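# Move the sand core from mould to plywood board

## Task

A long sand core with a rounded nose sits in its seat inside the mould, and next to the mould is a plywood board with nothing on it. Lift the core out of the mould and set it on the board so that its flat block faces down, then release it.

## Robot and tools

Robot: two 6-joint arms with parallel grippers, named left_arm and right_arm. These are just names. left_arm sits on the +y side, with its base at about (+0.035, +0.238, 0) m. right_arm's base is at about (+0.012, -0.334, 0) m. Both are nearly unrotated about z.

Scene frame: the origin is on the table surface midway between the arms. +x points out over the table, +z points up. Every printed gripper pose uses this frame. Gripper frame: the fingers extend along the gripper's +z axis and close along its y axis. The printed end_effector_position is the point between the finger pads, about 1 cm short of the fingertips. Printed positions can be off, more so when the arm reaches far.

execute_actions(actions, pictures). actions holds zero or one item.
- Empty list []: nothing is sent; you get the current state.
- Motion item {"rows": [...], "steps": n}: n is 1 to 15 control steps of 1/30 s each, 15 if omitted. Each row is used for one step, and the last row repeats if there are fewer rows than steps.
- Wait item {"steps": n} without rows: n is 1 to 300. Nothing new is sent. It returns once n steps have passed since the previous result, and your reply time counts toward those steps.
- pictures: true or false, whether the camera images come back.

Each row is one flat list of 14 numbers covering both arms, even if only one moves. The order is left_arm waist, shoulder, elbow, wrist pitch, wrist yaw, wrist roll, gripper opening, then the same seven for right_arm. The joint numbers are absolute target angles in radians, read the same way as the Joint positions line. They are not offsets.

Stated joint ranges, in rad, the same for each arm:
- waist -2.618 to 3.054
- shoulder 0.000 to 3.142
- elbow 0.000 to 3.142
- wrist pitch -1.571 to 1.571
- wrist yaw -1.571 to 1.571
- wrist roll -2.094 to 2.094

The true ends may sit up to 0.036 rad either way. A call is refused, and nothing moves, if a target is more than 0.036 rad beyond a stated end and also farther out than the joint's last reported angle. A target beyond the real end is clipped to that end, and the result then says "joint sent to its limit". That line can refer to an earlier action that is still running. If the line is missing, you still cannot assume the joint has more room.

Gripper opening is a command scale from -1 (closed) to +1 (fully open, about 0.094 m between pads). Away from the extremes, the fingers go to where grip_measured would show the number you command. To hold something, command about 0.03 below its grip_measured; a smaller gap gives a lighter grip. Readings carry a fixed per-gripper error of up to about 1 mm.

Motion limits: each joint's target is kept within a fixed lead of its measured angle. The leads are 0.202 rad for the waist, 0.258 for the shoulder, 0.238 for the elbow, 0.573 for wrist pitch and 0.522 for wrist yaw and roll. Targets are also scaled back so the gripper aims no more than 70 mm from where it is. Large moves therefore need several calls. Between calls the arms keep heading for the last row you sent, until everything nearly stops or a step is HELD. After that, only a new action moves them further.

Result lines:
- The state line, left_arm: … | right_arm: …, gives each gripper's position in m and its quat_wxyz.
- Joint positions and Joint velocities give, per arm, its six joints (rad, rad/s) and then the pad gap (m, m/s).
- grip_measured gives the finger opening on the command scale.
- "joint command not followed" means the clearance check changed or blocked some joint targets; the rest of the row still ran.
- HELD marks steps on which your row, or part of it, was not sent.
- MOTOR HOT appears from 75 °C. At 90 °C that arm pauses for 10 s, and at 100 °C it goes limp and drops. Both are reported as OVER-TEMPERATURE FAULT. Holding loads heats the motors, even while you are thinking, so avoid long holds.

Cameras: cam_left_wrist and cam_right_wrist are fisheye cameras on the wrists, 504x504 px each. Their calibration, with K, D and T_world_to_cam mapping the scene frame to the camera frame, is given in the prompt and is only approximate. The camera mounts stick out near the hand and can collide with things.

zoom_image(camera, region): returns an enlarged crop of that camera's latest image. region is [x0, y0, x1, y1] in pixels from the top-left corner, at most 504 by 504. It does not move the robot.

read_manual(section): returns licence text only, default "licences". It is of no use for the task.

finished_scene(scene): pass the number of the current scene. Call it only once the core rests on the board, flat block down, and the gripper has released it. Replying without any tool call ends everything.

The simulation keeps running while you think, so keep replies short. Occasionally something may jerk a held part or shove a loose object.

Avoid:
- dropping the core or letting it slip
- slamming into or pressing hard on the mould, board or table
- knocking anything off the table, which fails the task
- letting the two arms collide or push on each other

Each tool is called after "Emit:" as a command line: name --argument value for each argument, lists and objects as JSON in quotes; but a table of rows of numbers goes row by row, as --pt "numbers of a row", without its own name.

## Session

Emit:
execute_actions --actions '[]'

Scene clock: 0.00 s of 4400.00 s.
left_arm: end_effector_position=(+0.4524, +0.5134, +0.3140) grip_measured=+1.000 end_effector_quat_wxyz=(+0.676, -0.723, +0.100, -0.106) | right_arm: end_effector_position=(+0.5108, -0.3025, +0.3792) grip_measured=+1.000 end_effector_quat_wxyz=(+0.632, -0.233, +0.684, +0.280)
Joint positions: left_arm=[ 0.289  1.735  1.314  0.301 -0.996 -1.69   0.094] | right_arm=[-0.341  1.711  1.52   0.111 -0.985  0.023  0.094]
Joint velocities: left_arm=[ 0.007 -0.022 -0.002 -0.051 -0.081 -0.007  0.   ] | right_arm=[ 0.007 -0.002 -0.007 -0.007 -0.037  0.007  0.   ]
Motor temperatures (°C, as the motors report them): left_arm=[26 26 26 25 27 24] | right_arm=[26 26 27 27 26 24]

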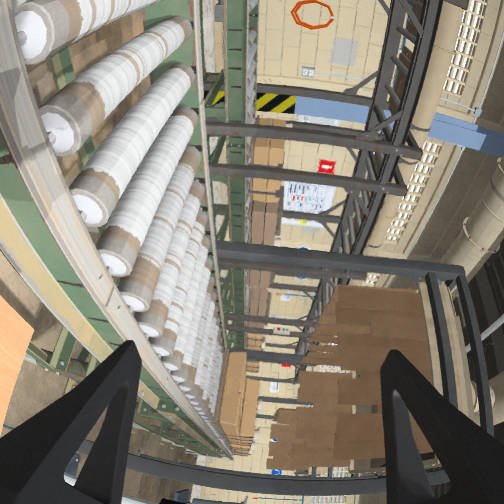

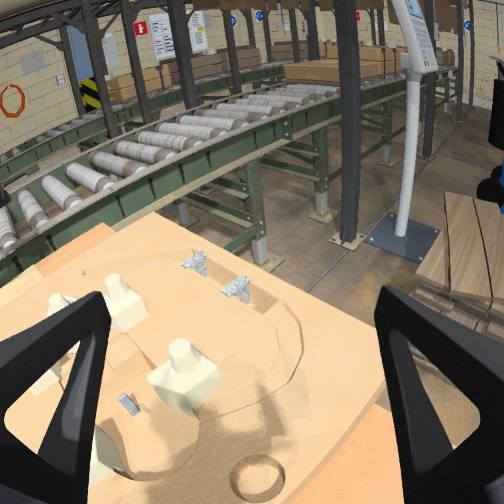

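Emit:
execute_actions --actions '[{"rows": [[-0.2,1.4,1.6,-1.2,0,0,1, 0.2,1.4,1.6,-1.2,0,0,1]], "steps": 15}]' --pictures false

Emit:
execute_actions --actions '[{"steps": 30}]'

Scene clock: 14.63 s of 4400.00 s.
left_arm: end_effector_position=(+0.4882, +0.2230, +0.3931) grip_measured=+1.000 end_effector_quat_wxyz=(+0.552, -0.408, +0.697, -0.208) | right_arm: end_effector_position=(+0.3581, -0.2045, +0.3009) grip_measured=+1.000 end_effector_quat_wxyz=(+0.346, -0.157, +0.919, +0.104)
Joint positions: left_arm=[-0.142  1.445  1.566 -0.446 -0.307 -0.992  0.094] | right_arm=[ 0.204  1.4    1.594 -1.034 -0.105  0.006  0.094]
Joint velocities: left_arm=[-0.799 -0.359  0.261 -2.015  1.56   2.103  0.   ] | right_arm=[-0.007  0.081  0.007 -1.282  0.74  -0.022  0.   ]
Motor temperatures (°C, as the motors report them): left_arm=[26 27 27 27 27 24] | right_arm=[26 28 28 28 26 24]
Steps of this call (steps 1 to 90: nothing new was sent; then 11.13 s passed at rest; steps 91 to 105: all 15 steps of this action). Readings (joint positions):
91: left_arm=[0.283 1.727 1.323 0.266 -0.971 -1.662] | right_arm=[-0.327 1.694 1.524 0.058 -0.926 0.021]
92: left_arm=[0.272 1.717 1.337 0.212 -0.932 -1.623] | right_arm=[-0.299 1.664 1.524 -0.037 -0.841 0.020]
94: left_arm=[0.227 1.685 1.376 0.116 -0.850 -1.546] | right_arm=[-0.207 1.582 1.527 -0.209 -0.684 0.018]
98: left_arm=[0.108 1.589 1.462 -0.067 -0.673 -1.379] | right_arm=[0.055 1.432 1.577 -0.557 -0.360 0.012]
105: the state above

Scene clock: 15.63 s of 4400.00 s.
left_arm: end_effector_position=(+0.3679, +0.1693, +0.2656) grip_measured=+1.000 end_effector_quat_wxyz=(+0.267, +0.096, +0.959, -0.025) | right_arm: end_effector_position=(+0.3346, -0.2299, +0.2758) grip_measured=+1.000 end_effector_quat_wxyz=(+0.278, -0.144, +0.948, +0.047)
Joint positions: left_arm=[-0.199  1.419  1.581 -1.191 -0.009 -0.008  0.094] | right_arm=[ 0.204  1.402  1.594 -1.191 -0.008  0.005  0.094]
Joint velocities: left_arm=[-0.007 -0.017  0.002  0.007 -0.051  0.051  0.   ] | right_arm=[-0.012 -0.002 -0.002  0.007 -0.051  0.007  0.   ]
Motor temperatures (°C, as the motors report them): left_arm=[26 27 27 27 27 24] | right_arm=[26 28 28 28 26 24]
Steps of this call (steps 1 to 30: the robot went on to your last target). Readings (joint positions):
1: left_arm=[-0.166 1.434 1.573 -0.517 -0.258 -0.919] | right_arm=[0.204 1.401 1.594 -1.071 -0.085 0.006]
2: left_arm=[-0.184 1.426 1.578 -0.592 -0.215 -0.843] | right_arm=[0.204 1.402 1.594 -1.099 -0.069 0.006]
4: left_arm=[-0.198 1.419 1.581 -0.747 -0.149 -0.688] | right_arm=[0.204 1.402 1.594 -1.137 -0.046 0.005]
8: left_arm=[-0.199 1.419 1.581 -1.020 -0.062 -0.325] | right_arm=[0.204 1.402 1.594 -1.172 -0.023 0.005]
30: the state above
camera_calibration (this result's frames):
cam_left_wrist: T_world_to_cam=[[-0.17167, -0.984595, -0.0332105, 0.245884], [-0.982862, 0.168874, 0.0739177, 0.361621], [-0.0671705, 0.0453308, -0.996711, 0.382319], [0, 0, 0, 1]] pos_world=[0.423315, 0.163697, 0.362497]
cam_right_wrist: T_world_to_cam=[[0.268936, -0.963015, -0.0166006, -0.311452], [-0.963043, -0.26913, 0.0108119, 0.280431], [-0.0148798, 0.0130794, -0.999804, 0.381838], [0, 0, 0, 1]] pos_world=[0.35951, -0.229454, 0.373561]

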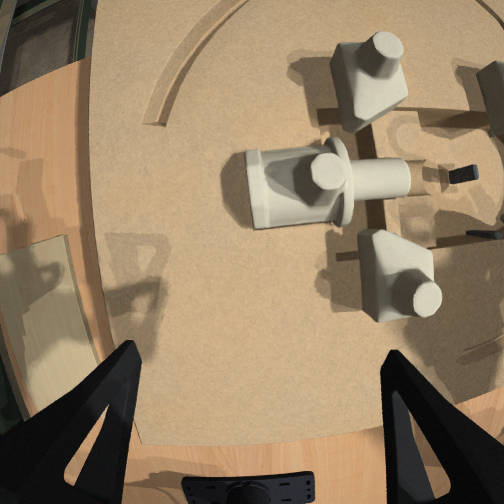

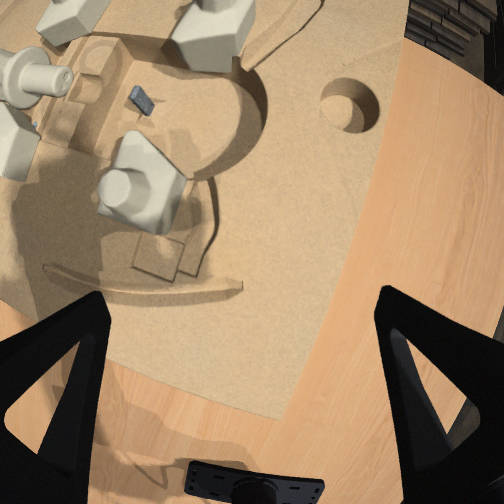

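Emit:
zoom_image --camera "cam_left_wrist" --region '[210, 80, 504, 300]'

Emit:
zoom_image --camera "cam_right_wrist" --region '[0, 0, 280, 240]'

Region (210, 80, 504, 300) of cam_left_wrist's 504x504 image, scaled by 1.714, with more detail than that image has; it fills the top 377 rows of this view, and the rest is white.

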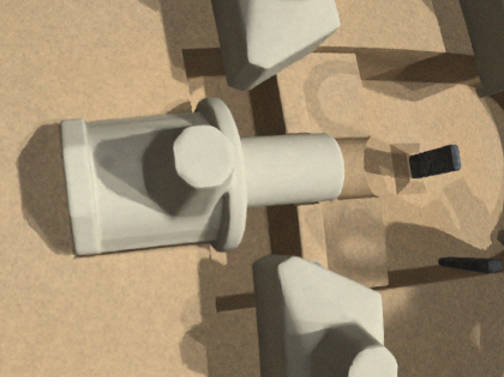

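Region (0, 0, 280, 240) of cam_right_wrist's 504x504 image, scaled by 1.800, with more detail than that image has; it fills the top 432 rows of this view, and the rest is white.

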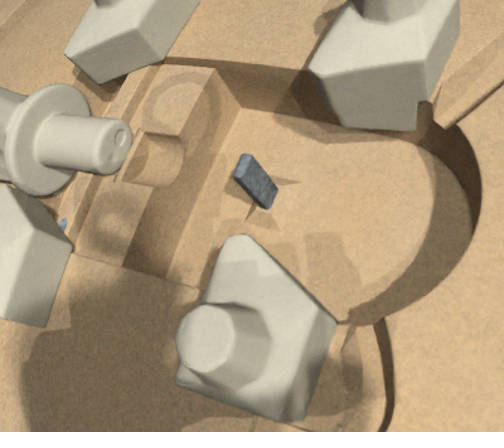

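Emit:
execute_actions --actions '[{"rows": [[-0.17,1.4,1.6,-1.2,0,0,1, 0.23,1.4,1.6,-1.2,0,0,1],[-0.13,1.4,1.6,-1.2,0,0,1, 0.27,1.42,1.6,-1.2,0,0,1],[-0.08,1.4,1.6,-1.2,0,0,1, 0.32,1.44,1.62,-1.2,0,0,1],[-0.03,1.4,1.6,-1.2,0,0,1, 0.37,1.46,1.64,-1.2,0,0,1],[0.03,1.4,1.6,-1.2,0,0,1, 0.42,1.48,1.66,-1.2,0,0,1],[0.09,1.4,1.6,-1.2,0,0,1, 0.47,1.5,1.68,-1.2,0,0,1],[0.14,1.4,1.6,-1.2,0,0,1, 0.52,1.52,1.7,-1.2,0,0,1],[0.19,1.4,1.6,-1.2,0,0,1, 0.56,1.54,1.72,-1.2,0,0,1],[0.23,1.4,1.6,-1.2,0,0,1, 0.59,1.55,1.74,-1.2,0,0,1],[0.25,1.4,1.6,-1.2,0,0,1, 0.6,1.55,1.75,-1.2,0,0,1]], "steps": 15}]' --pictures false

Emit:
execute_actions --actions '[]'

Scene clock: 61.83 s of 4400.00 s.
left_arm: end_effector_position=(+0.3639, +0.3230, +0.2655) grip_measured=+1.000 end_effector_quat_wxyz=(+0.265, -0.121, +0.956, +0.036) | right_arm: end_effector_position=(+0.2962, -0.0876, +0.2646) grip_measured=+1.000 end_effector_quat_wxyz=(+0.244, -0.334, +0.906, +0.094)
Joint positions: left_arm=[ 0.257  1.419  1.581 -1.192 -0.008 -0.003  0.094] | right_arm=[ 0.608  1.563  1.716 -1.195 -0.006  0.003  0.094]
Joint velocities: left_arm=[-0.017 -0.002  0.002 -0.037 -0.066  0.007  0.   ] | right_arm=[-0.046 -0.022  0.105  0.007 -0.037 -0.066  0.   ]
Motor temperatures (°C, as the motors report them): left_arm=[26 27 28 28 27 24] | right_arm=[26 27 28 28 26 24]
Steps of this call (steps 1 to 15: the robot went on to your last target; steps 16 to 90: nothing new was sent; then 42.70 s passed at rest; steps 91 to 105: all 15 steps of this action). Readings (joint positions):
91: left_arm=[-0.197 1.419 1.581 -1.192 -0.007 -0.006] | right_arm=[0.206 1.402 1.594 -1.191 -0.007 0.005]
92: left_arm=[-0.187 1.419 1.581 -1.192 -0.003 -0.005] | right_arm=[0.216 1.403 1.594 -1.191 -0.003 0.005]
94: left_arm=[-0.131 1.419 1.581 -1.192 0.006 -0.003] | right_arm=[0.272 1.414 1.599 -1.194 0.004 0.005]
98: left_arm=[0.090 1.419 1.581 -1.192 0.008 -0.003] | right_arm=[0.471 1.498 1.661 -1.198 0.006 0.005]
105: the state above

Scene clock: 61.83 s of 4400.00 s.
left_arm: end_effector_position=(+0.3639, +0.3230, +0.2655) grip_measured=+1.000 end_effector_quat_wxyz=(+0.265, -0.121, +0.956, +0.036) | right_arm: end_effector_position=(+0.2962, -0.0876, +0.2646) grip_measured=+1.000 end_effector_quat_wxyz=(+0.244, -0.334, +0.906, +0.094)
Joint positions: left_arm=[ 0.257  1.419  1.581 -1.192 -0.008 -0.003  0.094] | right_arm=[ 0.608  1.563  1.716 -1.195 -0.006  0.003  0.094]
Joint velocities: left_arm=[-0.017 -0.002  0.002 -0.037 -0.066  0.007  0.   ] | right_arm=[-0.046 -0.022  0.105  0.007 -0.037 -0.066  0.   ]
Motor temperatures (°C, as the motors report them): left_arm=[26 27 28 28 27 24] | right_arm=[26 27 28 28 26 24]
camera_calibration (this result's frames):
cam_left_wrist: T_world_to_cam=[[0.274552, -0.960916, -0.0355348, 0.227095], [-0.958108, -0.27651, 0.0746407, 0.466354], [-0.0815491, 0.0135534, -0.996577, 0.390442], [0, 0, 0, 1]] pos_world=[0.416308, 0.341878, 0.362367]
cam_right_wrist: T_world_to_cam=[[0.625451, -0.780164, -0.012439, -0.254931], [-0.77862, -0.625088, 0.054916, 0.184367], [-0.050619, -0.024662, -0.998413, 0.375155], [0, 0, 0, 1]] pos_world=[0.321989, -0.0743903, 0.361264]

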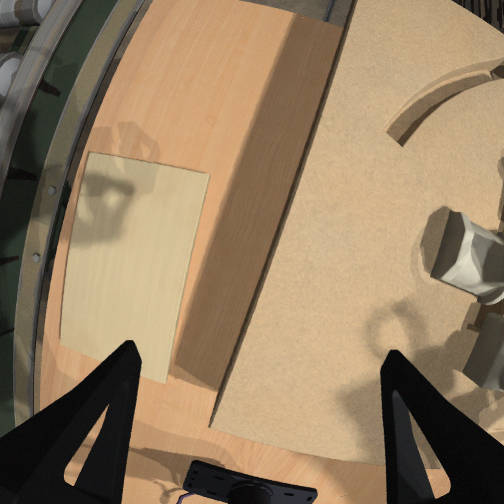

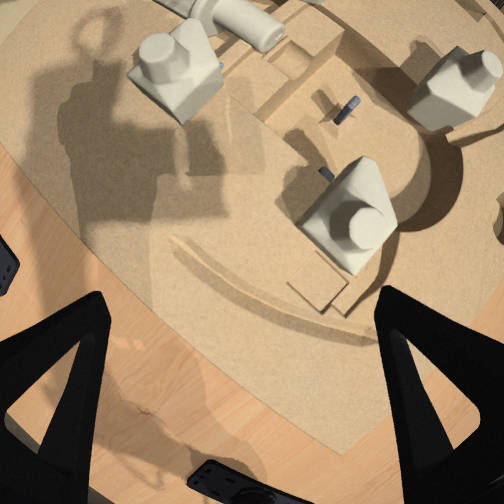

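Emit:
zoom_image --camera "cam_left_wrist" --region '[384, 180, 504, 320]'

Region (384, 180, 504, 320) of cam_left_wrist's 504x504 image, scaled by 3.600, with more detail than that image has; it fills the left 432 columns of this view, and the rest is white.

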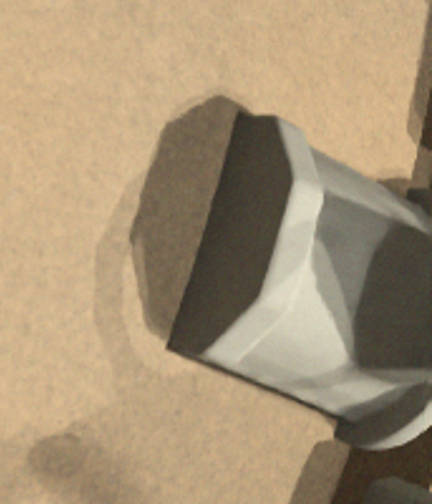

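Emit:
execute_actions --actions '[{"rows": [[0.24,1.41,1.61,-1.2,0,0,1, 0.6,1.55,1.75,-1.2,0,0,1],[0.22,1.44,1.64,-1.21,0,0,1, 0.6,1.55,1.75,-1.2,0,0,1],[0.19,1.48,1.68,-1.22,0,0,1, 0.6,1.55,1.75,-1.2,0,0,1],[0.15,1.53,1.72,-1.24,0,0,1, 0.6,1.55,1.75,-1.2,0,0,1],[0.10,1.58,1.77,-1.25,0,0,1, 0.6,1.55,1.75,-1.2,0,0,1],[0.05,1.64,1.82,-1.27,0,0,1, 0.6,1.55,1.75,-1.2,0,0,1],[-0.01,1.70,1.87,-1.29,0,0,1, 0.6,1.55,1.75,-1.2,0,0,1],[-0.07,1.76,1.92,-1.31,0,0,1, 0.6,1.55,1.75,-1.2,0,0,1],[-0.12,1.82,1.97,-1.33,0,0,1, 0.6,1.55,1.75,-1.2,0,0,1],[-0.17,1.87,2.01,-1.35,0,0,1, 0.6,1.55,1.75,-1.2,0,0,1],[-0.21,1.91,2.05,-1.36,0,0,1, 0.6,1.55,1.75,-1.2,0,0,1],[-0.25,1.95,2.08,-1.37,0,0,1, 0.6,1.55,1.75,-1.2,0,0,1],[-0.27,1.97,2.10,-1.38,0,0,1, 0.6,1.55,1.75,-1.2,0,0,1],[-0.286,1.985,2.11,-1.39,0,0,1, 0.6,1.55,1.75,-1.2,0,0,1]], "steps": 15}]' --pictures false

Emit:
execute_actions --actions '[{"steps": 10}]'

Scene clock: 174.17 s of 4400.00 s.
left_arm: end_effector_position=(+0.4677, +0.1210, +0.2147) grip_measured=+1.000 end_effector_quat_wxyz=(+0.182, +0.130, +0.974, -0.022) | right_arm: end_effector_position=(+0.2971, -0.0875, +0.2668) grip_measured=+1.000 end_effector_quat_wxyz=(+0.247, -0.333, +0.905, +0.095)
Joint positions: left_arm=[-0.257  1.964  2.063 -1.301 -0.006 -0.003  0.094] | right_arm=[ 0.607  1.563  1.722 -1.195 -0.006  0.003  0.094]
Joint velocities: left_arm=[-0.969  0.979  0.227 -0.154  0.154  0.081  0.   ] | right_arm=[-0.002 -0.012 -0.002 -0.037 -0.037  0.007  0.   ]
Motor temperatures (°C, as the motors report them): left_arm=[26 28 29 29 28 24] | right_arm=[26 29 30 29 26 24]
Steps of this call (steps 1 to 15: the robot went on to your last target; steps 16 to 90: nothing new was sent; then 108.83 s passed at rest; steps 91 to 105: all 15 steps of this action). Readings (joint positions):
91: left_arm=[0.256 1.419 1.581 -1.192 -0.008 -0.003] | right_arm=[0.607 1.563 1.722 -1.195 -0.006 0.003]
92: left_arm=[0.252 1.420 1.585 -1.195 -0.008 -0.003] | right_arm=[0.607 1.563 1.722 -1.195 -0.006 0.003]
94: left_arm=[0.222 1.446 1.630 -1.220 -0.010 -0.003] | right_arm=[0.607 1.563 1.722 -1.195 -0.006 0.003]
98: left_arm=[0.058 1.609 1.823 -1.249 -0.015 -0.003] | right_arm=[0.607 1.563 1.722 -1.195 -0.006 0.003]
105: the state above

Scene clock: 174.50 s of 4400.00 s.
left_arm: end_effector_position=(+0.4533, +0.1073, +0.1943) grip_measured=+1.000 end_effector_quat_wxyz=(+0.131, +0.148, +0.980, -0.024) | right_arm: end_effector_position=(+0.2971, -0.0875, +0.2668) grip_measured=+1.000 end_effector_quat_wxyz=(+0.247, -0.333, +0.905, +0.095)
Joint positions: left_arm=[-0.29   2.013  2.083 -1.374  0.007 -0.002  0.094] | right_arm=[ 0.607  1.563  1.722 -1.195 -0.006  0.003  0.094]
Joint velocities: left_arm=[ 0.071 -0.051  0.037 -0.037 -0.022  0.037  0.   ] | right_arm=[-0.002 -0.002  0.002 -0.066 -0.022 -0.022  0.   ]
Motor temperatures (°C, as the motors report them): left_arm=[26 28 29 29 28 24] | right_arm=[26 29 30 29 26 24]
Steps of this call (steps 1 to 10: the robot went on to your last target). Readings (joint positions):
1: left_arm=[-0.285 1.991 2.067 -1.308 -0.001 -0.003] | right_arm=[0.607 1.563 1.722 -1.195 -0.006 0.003]
2: left_arm=[-0.303 2.010 2.067 -1.321 0.004 -0.002] | right_arm=[0.607 1.563 1.722 -1.195 -0.006 0.003]
4: left_arm=[-0.315 2.025 2.067 -1.347 0.009 -0.002] | right_arm=[0.607 1.563 1.722 -1.195 -0.006 0.003]
8: left_arm=[-0.297 2.018 2.079 -1.371 0.008 -0.002] | right_arm=[0.607 1.563 1.722 -1.195 -0.006 0.003]
10: the state above
camera_calibration (this result's frames):
cam_left_wrist: T_world_to_cam=[[-0.280814, -0.95934, -0.0284687, 0.243006], [-0.904101, 0.254457, 0.343297, 0.364065], [-0.322095, 0.122141, -0.938795, 0.415895], [0, 0, 0, 1]] pos_world=[0.531349, 0.0896885, 0.272375]
cam_right_wrist: T_world_to_cam=[[0.624318, -0.781068, -0.0126355, -0.255146], [-0.779814, -0.624105, 0.0488237, 0.187047], [-0.0460205, -0.0206282, -0.998727, 0.376458], [0, 0, 0, 1]] pos_world=[0.322479, -0.0747834, 0.363622]

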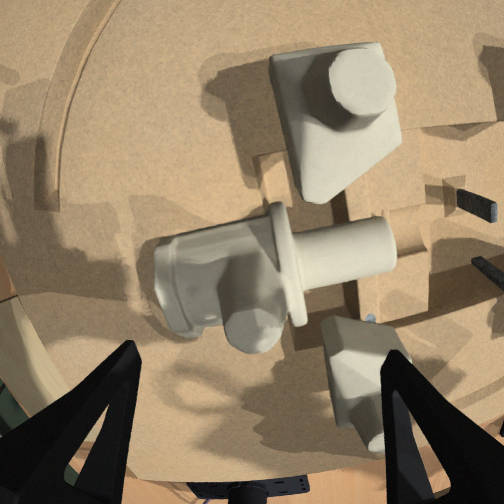

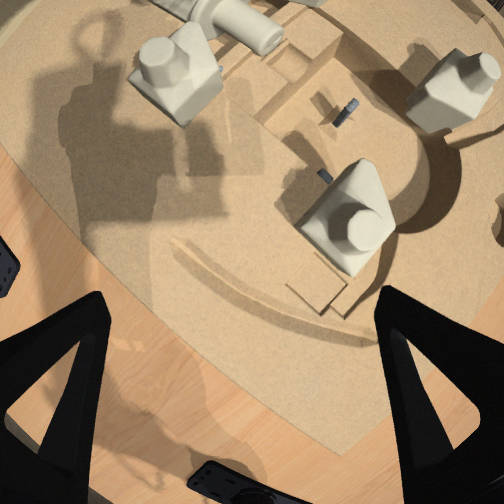

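Emit:
zoom_image --camera "cam_left_wrist" --region '[140, 180, 420, 380]'

Region (140, 180, 420, 380) of cam_left_wrist's 504x504 image, scaled by 1.800, with more detail than that image has; it fills the top 360 rows of this view, and the rest is white.

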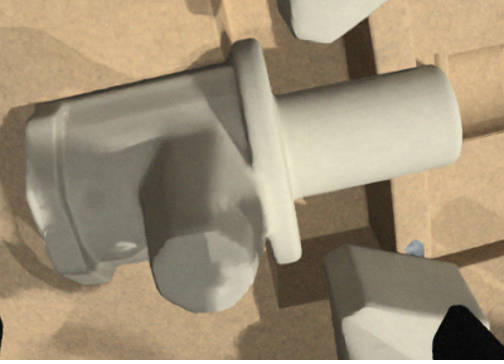

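Emit:
execute_actions --actions '[{"rows": [[-0.285,1.982,2.10,-1.385,0,0,0.9, 0.6,1.55,1.75,-1.2,0,0,1],[-0.285,1.978,2.085,-1.375,0,0,0.8, 0.6,1.55,1.75,-1.2,0,0,1],[-0.284,1.973,2.07,-1.362,0,0,0.7, 0.6,1.55,1.75,-1.2,0,0,1],[-0.283,1.968,2.05,-1.348,0,0,0.6, 0.6,1.55,1.75,-1.2,0,0,1],[-0.282,1.962,2.03,-1.333,0,0,0.5, 0.6,1.55,1.75,-1.2,0,0,1],[-0.281,1.956,2.01,-1.318,0,0,0.4, 0.6,1.55,1.75,-1.2,0,0,1],[-0.280,1.950,1.99,-1.303,0,0,0.3, 0.6,1.55,1.75,-1.2,0,0,1],[-0.279,1.945,1.97,-1.288,0,0,0.3, 0.6,1.55,1.75,-1.2,0,0,1],[-0.278,1.940,1.95,-1.273,0,0,0.3, 0.6,1.55,1.75,-1.2,0,0,1],[-0.277,1.935,1.93,-1.26,0,0,0.3, 0.6,1.55,1.75,-1.2,0,0,1],[-0.276,1.930,1.915,-1.248,0,0,0.3, 0.6,1.55,1.75,-1.2,0,0,1],[-0.276,1.927,1.903,-1.24,0,0,0.3, 0.6,1.55,1.75,-1.2,0,0,1],[-0.276,1.925,1.896,-1.233,0,0,0.3, 0.6,1.55,1.75,-1.2,0,0,1]], "steps": 15}]' --pictures false

Emit:
execute_actions --actions '[{"steps": 12}]'

Scene clock: 232.80 s of 4400.00 s.
left_arm: end_effector_position=(+0.4428, +0.1130, +0.1692) grip_measured=+0.302 end_effector_quat_wxyz=(+0.118, +0.146, +0.982, -0.021) | right_arm: end_effector_position=(+0.2971, -0.0875, +0.2668) grip_measured=+1.000 end_effector_quat_wxyz=(+0.247, -0.333, +0.905, +0.095)
Joint positions: left_arm=[-0.285  1.959  1.909 -1.279  0.006 -0.002  0.061] | right_arm=[ 0.607  1.563  1.722 -1.195 -0.006  0.003  0.094]
Joint velocities: left_arm=[ 0.017 -0.017 -0.183  0.168 -0.007  0.051  0.   ] | right_arm=[-0.002  0.002  0.002 -0.081 -0.007  0.051  0.   ]
Motor temperatures (°C, as the motors report them): left_arm=[26 31 30 28 28 24] | right_arm=[26 29 30 30 26 24]
Steps of this call (steps 1 to 30: the robot went on to your last target; steps 31 to 90: nothing new was sent; then 54.80 s passed at rest; steps 91 to 105: all 15 steps of this action). Readings (joint positions):
91: left_arm=[-0.288 2.011 2.084 -1.382 0.006 -0.002] | right_arm=[0.607 1.563 1.722 -1.195 -0.006 0.003]
92: left_arm=[-0.288 2.011 2.084 -1.382 0.006 -0.002] | right_arm=[0.607 1.563 1.722 -1.195 -0.006 0.003]
94: left_arm=[-0.288 2.009 2.080 -1.377 0.006 -0.002] | right_arm=[0.607 1.563 1.722 -1.195 -0.006 0.003]
98: left_arm=[-0.288 1.982 2.017 -1.343 0.006 -0.002] | right_arm=[0.607 1.563 1.722 -1.195 -0.006 0.003]
105: the state above

Scene clock: 233.20 s of 4400.00 s.
left_arm: end_effector_position=(+0.4485, +0.1119, +0.1691) grip_measured=+0.302 end_effector_quat_wxyz=(+0.130, +0.145, +0.981, -0.023) | right_arm: end_effector_position=(+0.2971, -0.0875, +0.2668) grip_measured=+1.000 end_effector_quat_wxyz=(+0.247, -0.333, +0.905, +0.095)
Joint positions: left_arm=[-0.284  1.959  1.902 -1.25   0.006 -0.002  0.061] | right_arm=[ 0.607  1.563  1.722 -1.195 -0.006  0.003  0.094]
Joint velocities: left_arm=[-0.012  0.017 -0.002  0.007 -0.007 -0.066  0.   ] | right_arm=[-0.002 -0.002  0.012 -0.007 -0.037  0.037  0.   ]
Motor temperatures (°C, as the motors report them): left_arm=[26 31 30 28 28 24] | right_arm=[26 29 30 30 26 24]
Steps of this call (steps 1 to 12: the robot went on to your last target). Readings (joint positions):
1: left_arm=[-0.284 1.959 1.904 -1.275 0.006 -0.002] | right_arm=[0.607 1.563 1.722 -1.195 -0.006 0.003]
2: left_arm=[-0.284 1.959 1.902 -1.271 0.006 -0.002] | right_arm=[0.607 1.563 1.722 -1.195 -0.006 0.003]
4: left_arm=[-0.284 1.959 1.902 -1.263 0.006 -0.002] | right_arm=[0.607 1.563 1.722 -1.195 -0.006 0.003]
8: left_arm=[-0.284 1.959 1.902 -1.254 0.006 -0.002] | right_arm=[0.607 1.563 1.722 -1.195 -0.006 0.003]
12: the state above
camera_calibration (this result's frames):
cam_left_wrist: T_world_to_cam=[[-0.274462, -0.961153, -0.0292492, 0.242812], [-0.904975, 0.247898, 0.345784, 0.367922], [-0.325101, 0.121375, -0.937858, 0.391336], [0, 0, 0, 1]] pos_world=[0.526827, 0.094674, 0.246898]
cam_right_wrist: T_world_to_cam=[[0.624318, -0.781068, -0.0126355, -0.255146], [-0.779814, -0.624105, 0.0488237, 0.187047], [-0.0460205, -0.0206282, -0.998727, 0.376458], [0, 0, 0, 1]] pos_world=[0.322479, -0.0747834, 0.363622]

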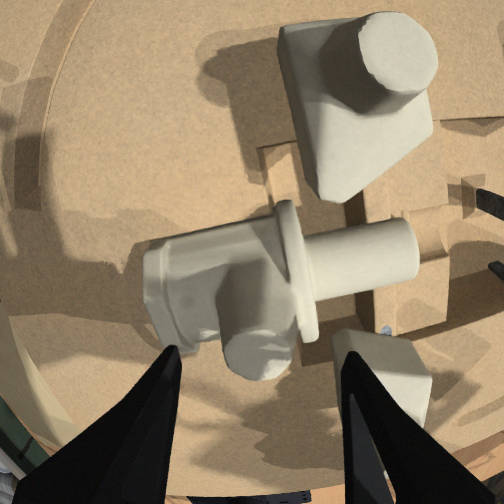

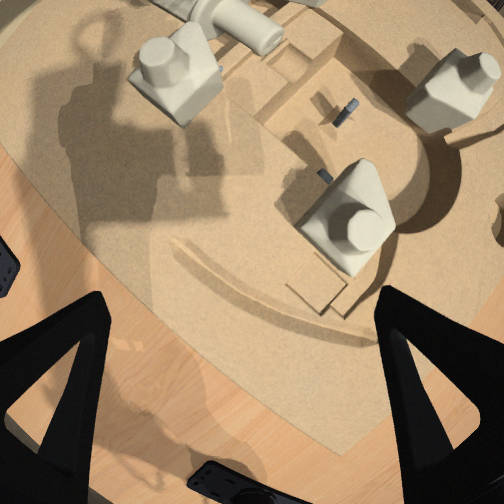

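Emit:
execute_actions --actions '[{"rows": [[-0.274,1.923,1.888,-1.225,0,0,0.25, 0.6,1.55,1.75,-1.2,0,0,1],[-0.272,1.921,1.878,-1.215,0,0,0.2, 0.6,1.55,1.75,-1.2,0,0,1],[-0.270,1.919,1.866,-1.204,0,0,0.15, 0.6,1.55,1.75,-1.2,0,0,1],[-0.268,1.917,1.853,-1.192,0,0,0.1, 0.6,1.55,1.75,-1.2,0,0,1],[-0.268,1.915,1.840,-1.18,0,0,0.05, 0.6,1.55,1.75,-1.2,0,0,1],[-0.268,1.913,1.826,-1.168,0,0,0, 0.6,1.55,1.75,-1.2,0,0,1],[-0.268,1.911,1.812,-1.156,0,0,0, 0.6,1.55,1.75,-1.2,0,0,1],[-0.268,1.909,1.798,-1.144,0,0,0, 0.6,1.55,1.75,-1.2,0,0,1],[-0.268,1.908,1.785,-1.132,0,0,0, 0.6,1.55,1.75,-1.2,0,0,1],[-0.268,1.907,1.773,-1.121,0,0,0, 0.6,1.55,1.75,-1.2,0,0,1],[-0.268,1.906,1.762,-1.112,0,0,0, 0.6,1.55,1.75,-1.2,0,0,1],[-0.268,1.905,1.753,-1.105,0,0,0, 0.6,1.55,1.75,-1.2,0,0,1],[-0.268,1.904,1.746,-1.10,0,0,0, 0.6,1.55,1.75,-1.2,0,0,1]], "steps": 15}]' --pictures false

Emit:
execute_actions --actions '[{"steps": 15}]'

Scene clock: 259.10 s of 4400.00 s.
left_arm: end_effector_position=(+0.4445, +0.1169, +0.1395) grip_measured=+0.002 end_effector_quat_wxyz=(+0.123, +0.141, +0.982, -0.021) | right_arm: end_effector_position=(+0.2971, -0.0875, +0.2668) grip_measured=+1.000 end_effector_quat_wxyz=(+0.247, -0.333, +0.905, +0.095)
Joint positions: left_arm=[-0.275  1.936  1.756 -1.141  0.006 -0.002  0.047] | right_arm=[ 0.607  1.563  1.722 -1.195 -0.006  0.003  0.094]
Joint velocities: left_arm=[-0.007  0.007 -0.144  0.125  0.007 -0.051 -0.001] | right_arm=[-0.002  0.002  0.002  0.022 -0.022 -0.037  0.   ]
Motor temperatures (°C, as the motors report them): left_arm=[26 32 29 28 28 24] | right_arm=[26 29 30 30 26 24]
Steps of this call (steps 1 to 30: the robot went on to your last target; steps 31 to 90: nothing new was sent; then 22.40 s passed at rest; steps 91 to 105: all 15 steps of this action). Readings (joint positions):
91: left_arm=[-0.284 1.959 1.902 -1.248 0.006 -0.002] | right_arm=[0.607 1.563 1.722 -1.195 -0.006 0.003]
92: left_arm=[-0.284 1.958 1.900 -1.244 0.006 -0.002] | right_arm=[0.607 1.563 1.722 -1.195 -0.006 0.003]
94: left_arm=[-0.282 1.952 1.885 -1.231 0.006 -0.002] | right_arm=[0.607 1.563 1.722 -1.195 -0.006 0.003]
98: left_arm=[-0.277 1.939 1.836 -1.198 0.006 -0.002] | right_arm=[0.607 1.563 1.722 -1.195 -0.006 0.003]
105: the state above

Scene clock: 259.60 s of 4400.00 s.
left_arm: end_effector_position=(+0.4494, +0.1154, +0.1399) grip_measured=+0.002 end_effector_quat_wxyz=(+0.133, +0.141, +0.981, -0.022) | right_arm: end_effector_position=(+0.2971, -0.0875, +0.2668) grip_measured=+1.000 end_effector_quat_wxyz=(+0.247, -0.333, +0.905, +0.095)
Joint positions: left_arm=[-0.275  1.936  1.752 -1.116  0.006 -0.002  0.047] | right_arm=[ 0.607  1.563  1.722 -1.195 -0.006  0.003  0.094]
Joint velocities: left_arm=[-0.007  0.002  0.022 -0.081  0.066  0.051  0.001] | right_arm=[-0.012 -0.007  0.002  0.037 -0.022 -0.037  0.   ]
Motor temperatures (°C, as the motors report them): left_arm=[26 32 29 28 28 24] | right_arm=[26 29 30 30 26 24]
Steps of this call (steps 1 to 15: the robot went on to your last target). Readings (joint positions):
1: left_arm=[-0.275 1.936 1.753 -1.138 0.006 -0.002] | right_arm=[0.607 1.563 1.722 -1.195 -0.006 0.003]
2: left_arm=[-0.275 1.936 1.752 -1.135 0.006 -0.002] | right_arm=[0.607 1.563 1.722 -1.195 -0.006 0.003]
4: left_arm=[-0.275 1.936 1.752 -1.128 0.006 -0.002] | right_arm=[0.607 1.563 1.722 -1.195 -0.006 0.003]
8: left_arm=[-0.275 1.936 1.752 -1.120 0.006 -0.002] | right_arm=[0.607 1.563 1.722 -1.195 -0.006 0.003]
15: the state above
camera_calibration (this result's frames):
cam_left_wrist: T_world_to_cam=[[-0.266194, -0.963479, -0.0291333, 0.242124], [-0.90928, 0.240959, 0.339336, 0.381616], [-0.319923, 0.11682, -0.940214, 0.362337], [0, 0, 0, 1]] pos_world=[0.527367, 0.0989994, 0.218232]
cam_right_wrist: T_world_to_cam=[[0.624318, -0.781068, -0.0126355, -0.255146], [-0.779814, -0.624105, 0.0488237, 0.187047], [-0.0460205, -0.0206282, -0.998727, 0.376458], [0, 0, 0, 1]] pos_world=[0.322479, -0.0747834, 0.363622]

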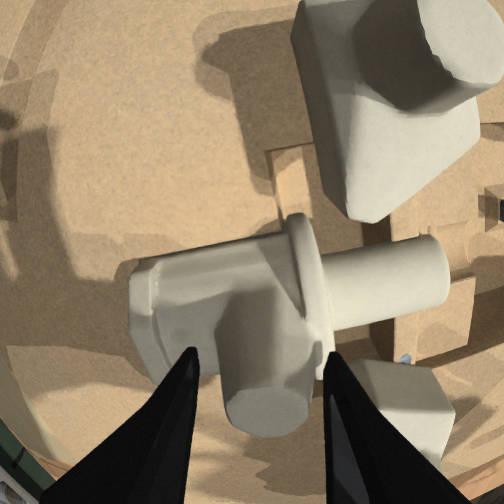

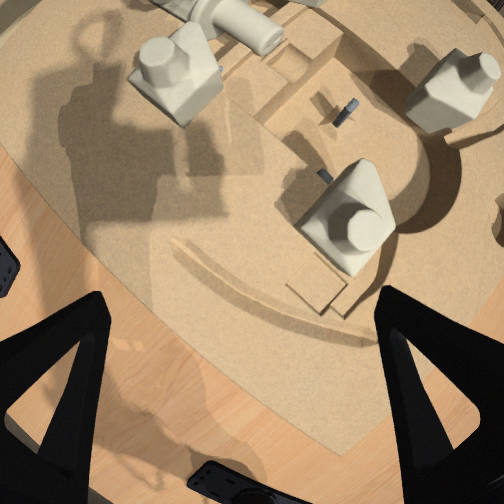

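Emit:
execute_actions --actions '[{"rows": [[-0.275,1.904,1.746,-1.10,0,0,-0.05, 0.6,1.55,1.75,-1.2,0,0,1],[-0.28,1.904,1.746,-1.10,0,0,-0.1, 0.6,1.55,1.75,-1.2,0,0,1],[-0.285,1.904,1.746,-1.10,0,0,-0.15, 0.6,1.55,1.75,-1.2,0,0,1],[-0.285,1.904,1.746,-1.10,0,0,-0.2, 0.6,1.55,1.75,-1.2,0,0,1],[-0.285,1.904,1.746,-1.10,0,0,-0.25, 0.6,1.55,1.75,-1.2,0,0,1],[-0.285,1.904,1.746,-1.10,0,0,-0.29, 0.6,1.55,1.75,-1.2,0,0,1],[-0.285,1.904,1.746,-1.10,0,0,-0.32, 0.6,1.55,1.75,-1.2,0,0,1],[-0.285,1.904,1.746,-1.10,0,0,-0.34, 0.6,1.55,1.75,-1.2,0,0,1],[-0.285,1.904,1.746,-1.10,0,0,-0.36, 0.6,1.55,1.75,-1.2,0,0,1],[-0.285,1.904,1.746,-1.10,0,0,-0.38, 0.6,1.55,1.75,-1.2,0,0,1],[-0.285,1.904,1.746,-1.10,0,0,-0.40, 0.6,1.55,1.75,-1.2,0,0,1]], "steps": 15}]'

Scene clock: 276.87 s of 4400.00 s.
left_arm: end_effector_position=(+0.4493, +0.1134, +0.1400) grip_measured=-0.290 end_effector_quat_wxyz=(+0.134, +0.142, +0.981, -0.024) | right_arm: end_effector_position=(+0.2971, -0.0875, +0.2668) grip_measured=+1.000 end_effector_quat_wxyz=(+0.247, -0.333, +0.905, +0.095)
Joint positions: left_arm=[-0.279  1.936  1.752 -1.114  0.008 -0.005  0.033] | right_arm=[ 0.607  1.563  1.722 -1.195 -0.006  0.003  0.094]
Joint velocities: left_arm=[ 0.002 -0.007  0.012  0.037  0.066  0.037  0.   ] | right_arm=[ 0.002  0.007  0.007 -0.037 -0.007 -0.007  0.   ]
Motor temperatures (°C, as the motors report them): left_arm=[26 32 29 29 28 24] | right_arm=[26 30 30 30 26 24]
Steps of this call (steps 1 to 15: the robot went on to your last target; steps 16 to 90: nothing new was sent; then 13.77 s passed at rest; steps 91 to 105: all 15 steps of this action). Readings (joint positions):
91: left_arm=[-0.275 1.936 1.752 -1.115 0.006 -0.002] | right_arm=[0.607 1.563 1.722 -1.195 -0.006 0.003]
92: left_arm=[-0.275 1.936 1.752 -1.115 0.006 -0.002] | right_arm=[0.607 1.563 1.722 -1.195 -0.006 0.003]
94: left_arm=[-0.276 1.936 1.752 -1.115 0.009 -0.002] | right_arm=[0.607 1.563 1.722 -1.195 -0.006 0.003]
98: left_arm=[-0.279 1.936 1.752 -1.114 0.008 -0.004] | right_arm=[0.607 1.563 1.722 -1.195 -0.006 0.003]
105: the state above
camera_calibration (this result's frames):
cam_left_wrist: T_world_to_cam=[[-0.267853, -0.963094, -0.0265471, 0.240469], [-0.909222, 0.243564, 0.337627, 0.381862], [-0.318701, 0.114572, -0.940905, 0.362457], [0, 0, 0, 1]] pos_world=[0.527123, 0.0970592, 0.218495]
cam_right_wrist: T_world_to_cam=[[0.624318, -0.781068, -0.0126355, -0.255146], [-0.779814, -0.624105, 0.0488237, 0.187047], [-0.0460205, -0.0206282, -0.998727, 0.376458], [0, 0, 0, 1]] pos_world=[0.322479, -0.0747834, 0.363622]

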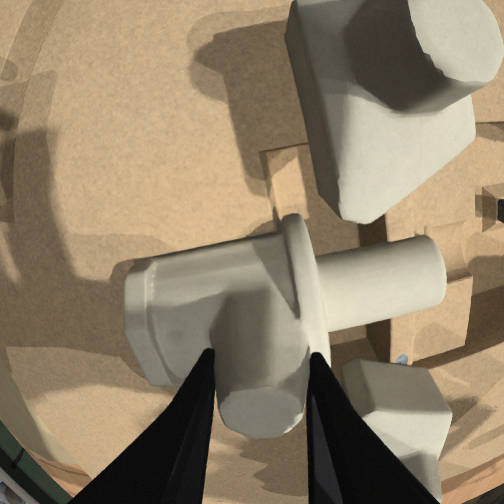

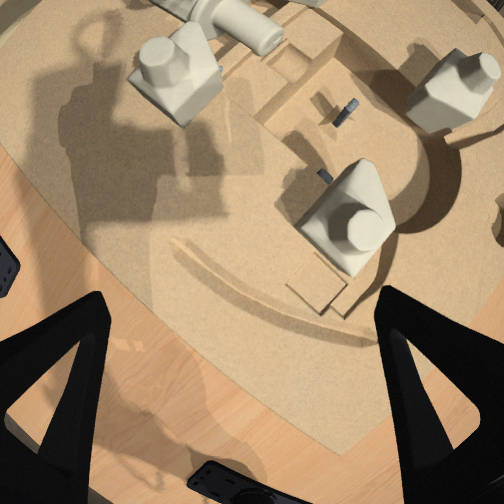

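Emit:
execute_actions --actions '[{"rows": [[-0.282,1.906,1.76,-1.11,0,0,-0.33, 0.6,1.55,1.75,-1.2,0,0,1],[-0.282,1.908,1.775,-1.122,0,0,-0.33, 0.6,1.55,1.75,-1.2,0,0,1],[-0.282,1.91,1.785,-1.13,0,0,-0.33, 0.6,1.55,1.75,-1.2,0,0,1],[-0.282,1.912,1.793,-1.137,0,0,-0.33, 0.6,1.55,1.75,-1.2,0,0,1],[-0.282,1.914,1.801,-1.144,0,0,-0.33, 0.6,1.55,1.75,-1.2,0,0,1],[-0.282,1.916,1.809,-1.151,0,0,-0.33, 0.6,1.55,1.75,-1.2,0,0,1],[-0.282,1.918,1.817,-1.158,0,0,-0.33, 0.6,1.55,1.75,-1.2,0,0,1],[-0.282,1.919,1.825,-1.165,0,0,-0.33, 0.6,1.55,1.75,-1.2,0,0,1],[-0.282,1.920,1.833,-1.172,0,0,-0.33, 0.6,1.55,1.75,-1.2,0,0,1],[-0.282,1.921,1.841,-1.179,0,0,-0.33, 0.6,1.55,1.75,-1.2,0,0,1],[-0.282,1.922,1.849,-1.186,0,0,-0.33, 0.6,1.55,1.75,-1.2,0,0,1]], "steps": 15}]'

Scene clock: 298.60 s of 4400.00 s.
left_arm: end_effector_position=(+0.4453, +0.1151, +0.1469) grip_measured=-0.290 end_effector_quat_wxyz=(+0.123, +0.141, +0.982, -0.021) | right_arm: end_effector_position=(+0.2971, -0.0875, +0.2668) grip_measured=+1.000 end_effector_quat_wxyz=(+0.247, -0.333, +0.905, +0.095)
Joint positions: left_arm=[-0.279  1.944  1.795 -1.173  0.006 -0.005  0.033] | right_arm=[ 0.607  1.563  1.722 -1.195 -0.006  0.003  0.094]
Joint velocities: left_arm=[-0.002 -0.007  0.027 -0.051  0.007 -0.022 -0.001] | right_arm=[-0.007 -0.007  0.012 -0.007 -0.022 -0.007  0.   ]
Motor temperatures (°C, as the motors report them): left_arm=[26 33 29 29 28 24] | right_arm=[26 30 31 30 26 24]
Steps of this call (steps 1 to 15: the robot went on to your last target; steps 16 to 90: nothing new was sent; then 18.23 s passed at rest; steps 91 to 105: all 15 steps of this action). Readings (joint positions):
91: left_arm=[-0.279 1.936 1.752 -1.114 0.008 -0.005] | right_arm=[0.607 1.563 1.722 -1.195 -0.006 0.003]
92: left_arm=[-0.279 1.936 1.752 -1.114 0.008 -0.005] | right_arm=[0.607 1.563 1.722 -1.195 -0.006 0.003]
94: left_arm=[-0.279 1.936 1.752 -1.115 0.008 -0.005] | right_arm=[0.607 1.563 1.722 -1.195 -0.006 0.003]
98: left_arm=[-0.279 1.936 1.763 -1.134 0.008 -0.005] | right_arm=[0.607 1.563 1.722 -1.195 -0.006 0.003]
105: the state above
camera_calibration (this result's frames):
cam_left_wrist: T_world_to_cam=[[-0.267063, -0.963231, -0.0293676, 0.241288], [-0.902294, 0.239233, 0.358655, 0.369839], [-0.338442, 0.122282, -0.933008, 0.37422], [0, 0, 0, 1]] pos_world=[0.524794, 0.0981781, 0.223592]
cam_right_wrist: T_world_to_cam=[[0.624318, -0.781068, -0.0126355, -0.255146], [-0.779814, -0.624105, 0.0488237, 0.187047], [-0.0460205, -0.0206282, -0.998727, 0.376458], [0, 0, 0, 1]] pos_world=[0.322479, -0.0747834, 0.363622]

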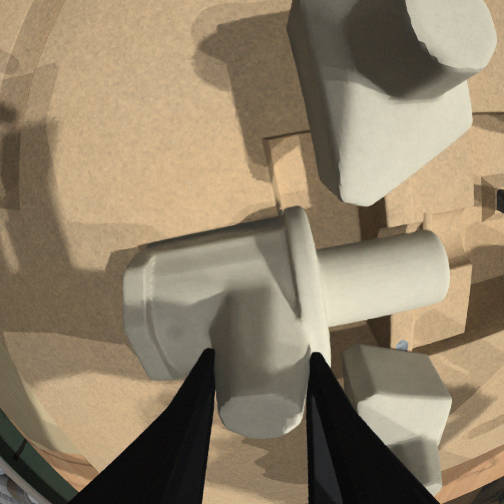

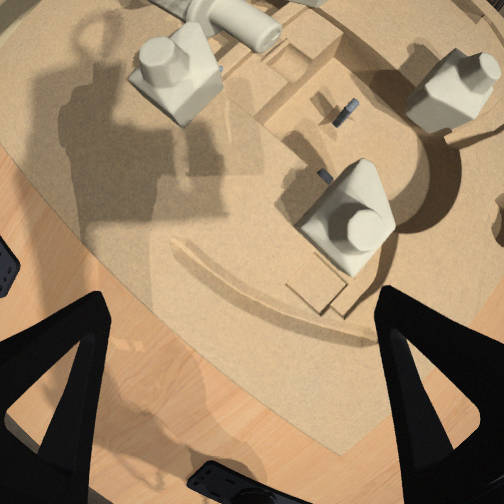

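Emit:
execute_actions --actions '[{"rows": [[-0.282,1.922,1.86,-1.186,0,0,-0.33, 0.6,1.55,1.75,-1.2,0,0,1],[-0.282,1.922,1.87,-1.186,0,0,-0.33, 0.6,1.55,1.75,-1.2,0,0,1],[-0.282,1.922,1.88,-1.19,0,0,-0.33, 0.6,1.55,1.75,-1.2,0,0,1],[-0.282,1.922,1.89,-1.199,0,0,-0.33, 0.6,1.55,1.75,-1.2,0,0,1],[-0.282,1.923,1.90,-1.208,0,0,-0.33, 0.6,1.55,1.75,-1.2,0,0,1],[-0.282,1.924,1.91,-1.217,0,0,-0.33, 0.6,1.55,1.75,-1.2,0,0,1],[-0.282,1.925,1.92,-1.226,0,0,-0.33, 0.6,1.55,1.75,-1.2,0,0,1],[-0.282,1.926,1.93,-1.235,0,0,-0.33, 0.6,1.55,1.75,-1.2,0,0,1],[-0.282,1.928,1.94,-1.243,0,0,-0.33, 0.6,1.55,1.75,-1.2,0,0,1],[-0.282,1.93,1.95,-1.251,0,0,-0.33, 0.6,1.55,1.75,-1.2,0,0,1],[-0.282,1.932,1.96,-1.259,0,0,-0.33, 0.6,1.55,1.75,-1.2,0,0,1],[-0.282,1.934,1.97,-1.267,0,0,-0.33, 0.6,1.55,1.75,-1.2,0,0,1],[-0.282,1.935,1.98,-1.275,0,0,-0.33, 0.6,1.55,1.75,-1.2,0,0,1]], "steps": 15}]'

Scene clock: 311.90 s of 4400.00 s.
left_arm: end_effector_position=(+0.4457, +0.1150, +0.1766) grip_measured=-0.290 end_effector_quat_wxyz=(+0.129, +0.141, +0.981, -0.022) | right_arm: end_effector_position=(+0.2971, -0.0875, +0.2668) grip_measured=+1.000 end_effector_quat_wxyz=(+0.247, -0.333, +0.905, +0.095)
Joint positions: left_arm=[-0.279  1.952  1.923 -1.28   0.005 -0.005  0.033] | right_arm=[ 0.607  1.563  1.722 -1.195 -0.006  0.003  0.094]
Joint velocities: left_arm=[ 0.002 -0.017  0.183 -0.125 -0.007  0.022 -0.   ] | right_arm=[-0.022 -0.012 -0.007 -0.037 -0.051 -0.022  0.   ]
Motor temperatures (°C, as the motors report them): left_arm=[26 33 31 28 28 24] | right_arm=[26 30 31 30 26 24]
Steps of this call (steps 1 to 15: the robot went on to your last target; steps 16 to 90: nothing new was sent; then 9.80 s passed at rest; steps 91 to 105: all 15 steps of this action). Readings (joint positions):
91: left_arm=[-0.279 1.944 1.798 -1.176 0.005 -0.005] | right_arm=[0.607 1.563 1.722 -1.195 -0.006 0.003]
92: left_arm=[-0.279 1.945 1.801 -1.179 0.005 -0.005] | right_arm=[0.607 1.563 1.722 -1.195 -0.006 0.003]
94: left_arm=[-0.279 1.949 1.816 -1.187 0.005 -0.005] | right_arm=[0.607 1.563 1.722 -1.195 -0.006 0.003]
98: left_arm=[-0.279 1.952 1.855 -1.221 0.005 -0.005] | right_arm=[0.607 1.563 1.722 -1.195 -0.006 0.003]
105: the state above
camera_calibration (this result's frames):
cam_left_wrist: T_world_to_cam=[[-0.266623, -0.96335, -0.0294908, 0.242061], [-0.906483, 0.240254, 0.347228, 0.363275], [-0.327417, 0.119312, -0.937317, 0.398286], [0, 0, 0, 1]] pos_world=[0.524247, 0.0983911, 0.25432]
cam_right_wrist: T_world_to_cam=[[0.624318, -0.781068, -0.0126355, -0.255146], [-0.779814, -0.624105, 0.0488237, 0.187047], [-0.0460205, -0.0206282, -0.998727, 0.376458], [0, 0, 0, 1]] pos_world=[0.322479, -0.0747834, 0.363622]

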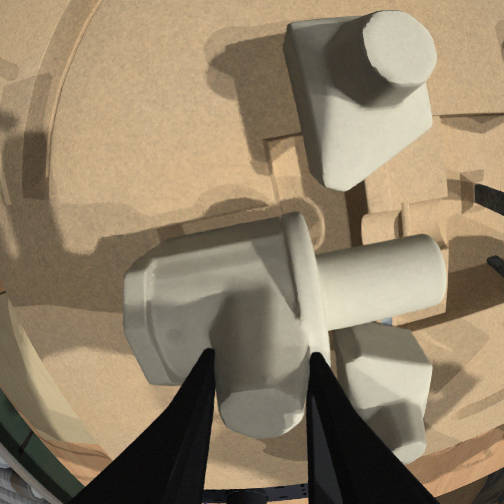

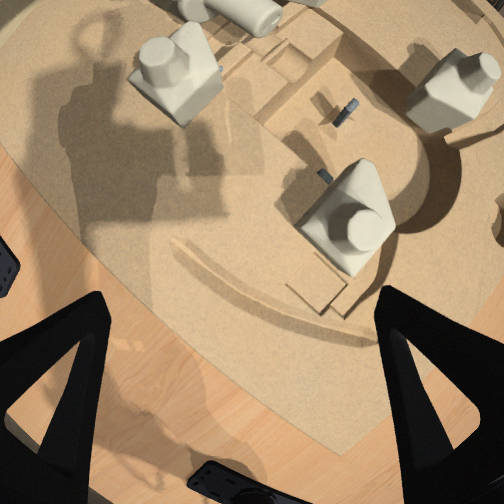

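Emit:
execute_actions --actions '[{"rows": [[-0.282,1.938,1.993,-1.285,0,0,-0.33, 0.6,1.55,1.75,-1.2,0,0,1],[-0.282,1.942,2.008,-1.296,0,0,-0.33, 0.6,1.55,1.75,-1.2,0,0,1],[-0.282,1.946,2.025,-1.308,0,0,-0.33, 0.6,1.55,1.75,-1.2,0,0,1],[-0.282,1.950,2.043,-1.322,0,0,-0.33, 0.6,1.55,1.75,-1.2,0,0,1],[-0.282,1.953,2.061,-1.337,0,0,-0.33, 0.6,1.55,1.75,-1.2,0,0,1],[-0.282,1.955,2.079,-1.353,0,0,-0.33, 0.6,1.55,1.75,-1.2,0,0,1],[-0.282,1.955,2.097,-1.371,0,0,-0.33, 0.6,1.55,1.75,-1.2,0,0,1],[-0.282,1.952,2.115,-1.392,0,0,-0.33, 0.6,1.55,1.75,-1.2,0,0,1],[-0.282,1.946,2.133,-1.416,0,0,-0.33, 0.6,1.55,1.75,-1.2,0,0,1],[-0.282,1.938,2.151,-1.442,0,0,-0.33, 0.6,1.55,1.75,-1.2,0,0,1],[-0.282,1.930,2.168,-1.467,0,0,-0.33, 0.6,1.55,1.75,-1.2,0,0,1],[-0.282,1.922,2.184,-1.49,0,0,-0.33, 0.6,1.55,1.75,-1.2,0,0,1],[-0.282,1.915,2.198,-1.508,0,0,-0.33, 0.6,1.55,1.75,-1.2,0,0,1],[-0.282,1.910,2.208,-1.518,0,0,-0.33, 0.6,1.55,1.75,-1.2,0,0,1],[-0.282,1.908,2.213,-1.522,0,0,-0.33, 0.6,1.55,1.75,-1.2,0,0,1]], "steps": 15}]' --pictures false

Emit:
execute_actions --actions '[{"steps": 10}]'

Scene clock: 343.17 s of 4400.00 s.
left_arm: end_effector_position=(+0.4367, +0.1177, +0.2206) grip_measured=-0.290 end_effector_quat_wxyz=(+0.127, +0.141, +0.982, -0.021) | right_arm: end_effector_position=(+0.2971, -0.0875, +0.2668) grip_measured=+1.000 end_effector_quat_wxyz=(+0.247, -0.333, +0.905, +0.095)
Joint positions: left_arm=[-0.279  1.979  2.145 -1.479  0.005 -0.005  0.033] | right_arm=[ 0.607  1.563  1.722 -1.195 -0.006  0.003  0.094]
Joint velocities: left_arm=[-0.007 -0.134  0.3   -0.476 -0.037 -0.022 -0.   ] | right_arm=[-0.007 -0.002  0.007 -0.095 -0.022  0.007  0.   ]
Motor temperatures (°C, as the motors report them): left_arm=[26 33 32 29 28 24] | right_arm=[26 30 31 30 26 24]
Steps of this call (steps 1 to 30: the robot went on to your last target; steps 31 to 90: nothing new was sent; then 27.77 s passed at rest; steps 91 to 105: all 15 steps of this action). Readings (joint positions):
91: left_arm=[-0.279 1.952 1.931 -1.296 0.005 -0.005] | right_arm=[0.607 1.563 1.722 -1.195 -0.006 0.003]
92: left_arm=[-0.279 1.955 1.936 -1.301 0.005 -0.005] | right_arm=[0.607 1.563 1.722 -1.195 -0.006 0.003]
94: left_arm=[-0.279 1.965 1.959 -1.316 0.005 -0.005] | right_arm=[0.607 1.563 1.722 -1.195 -0.006 0.003]
98: left_arm=[-0.279 1.985 2.024 -1.362 0.005 -0.005] | right_arm=[0.607 1.563 1.722 -1.195 -0.006 0.003]
105: the state above

Scene clock: 343.50 s of 4400.00 s.
left_arm: end_effector_position=(+0.4217, +0.1222, +0.2310) grip_measured=-0.290 end_effector_quat_wxyz=(+0.115, +0.142, +0.983, -0.020) | right_arm: end_effector_position=(+0.2971, -0.0875, +0.2668) grip_measured=+1.000 end_effector_quat_wxyz=(+0.247, -0.333, +0.905, +0.095)
Joint positions: left_arm=[-0.279  1.957  2.167 -1.547  0.005 -0.005  0.033] | right_arm=[ 0.607  1.563  1.722 -1.195 -0.006  0.003  0.094]
Joint velocities: left_arm=[-0.007 -0.017  0.007  0.007  0.022  0.007  0.001] | right_arm=[-0.007 -0.002  0.002  0.022 -0.022 -0.022  0.   ]
Motor temperatures (°C, as the motors report them): left_arm=[26 33 32 29 28 24] | right_arm=[26 30 31 30 26 24]
Steps of this call (steps 1 to 10: the robot went on to your last target). Readings (joint positions):
1: left_arm=[-0.279 1.974 2.154 -1.492 0.005 -0.005] | right_arm=[0.607 1.563 1.722 -1.195 -0.006 0.003]
2: left_arm=[-0.279 1.969 2.160 -1.503 0.005 -0.005] | right_arm=[0.607 1.563 1.722 -1.195 -0.006 0.003]
4: left_arm=[-0.279 1.960 2.166 -1.521 0.005 -0.005] | right_arm=[0.607 1.563 1.722 -1.195 -0.006 0.003]
8: left_arm=[-0.279 1.957 2.167 -1.542 0.005 -0.005] | right_arm=[0.607 1.563 1.722 -1.195 -0.006 0.003]
10: the state above
camera_calibration (this result's frames):
cam_left_wrist: T_world_to_cam=[[-0.267807, -0.963001, -0.0301563, 0.244786], [-0.896383, 0.237561, 0.374249, 0.310717], [-0.353238, 0.127258, -0.926838, 0.448076], [0, 0, 0, 1]] pos_world=[0.502355, 0.104894, 0.306391]
cam_right_wrist: T_world_to_cam=[[0.624318, -0.781068, -0.0126355, -0.255146], [-0.779814, -0.624105, 0.0488237, 0.187047], [-0.0460205, -0.0206282, -0.998727, 0.376458], [0, 0, 0, 1]] pos_world=[0.322479, -0.0747834, 0.363622]

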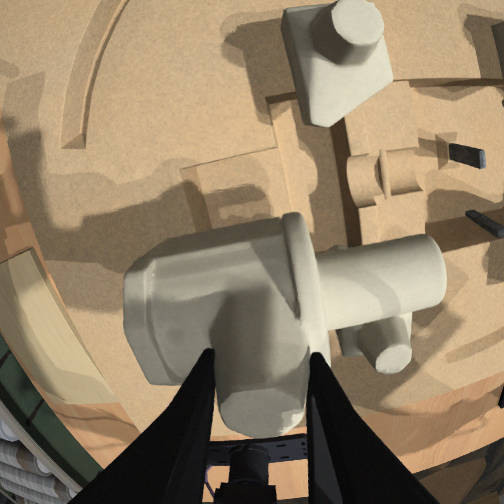

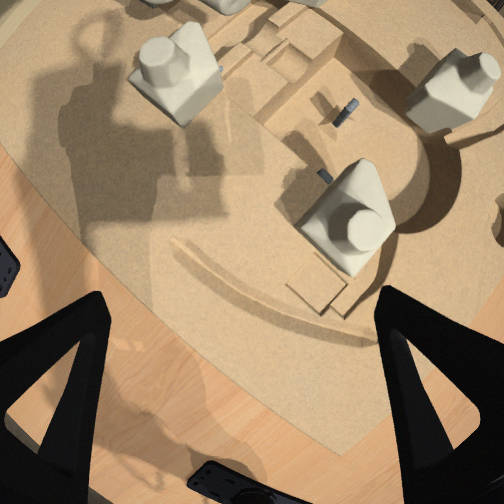

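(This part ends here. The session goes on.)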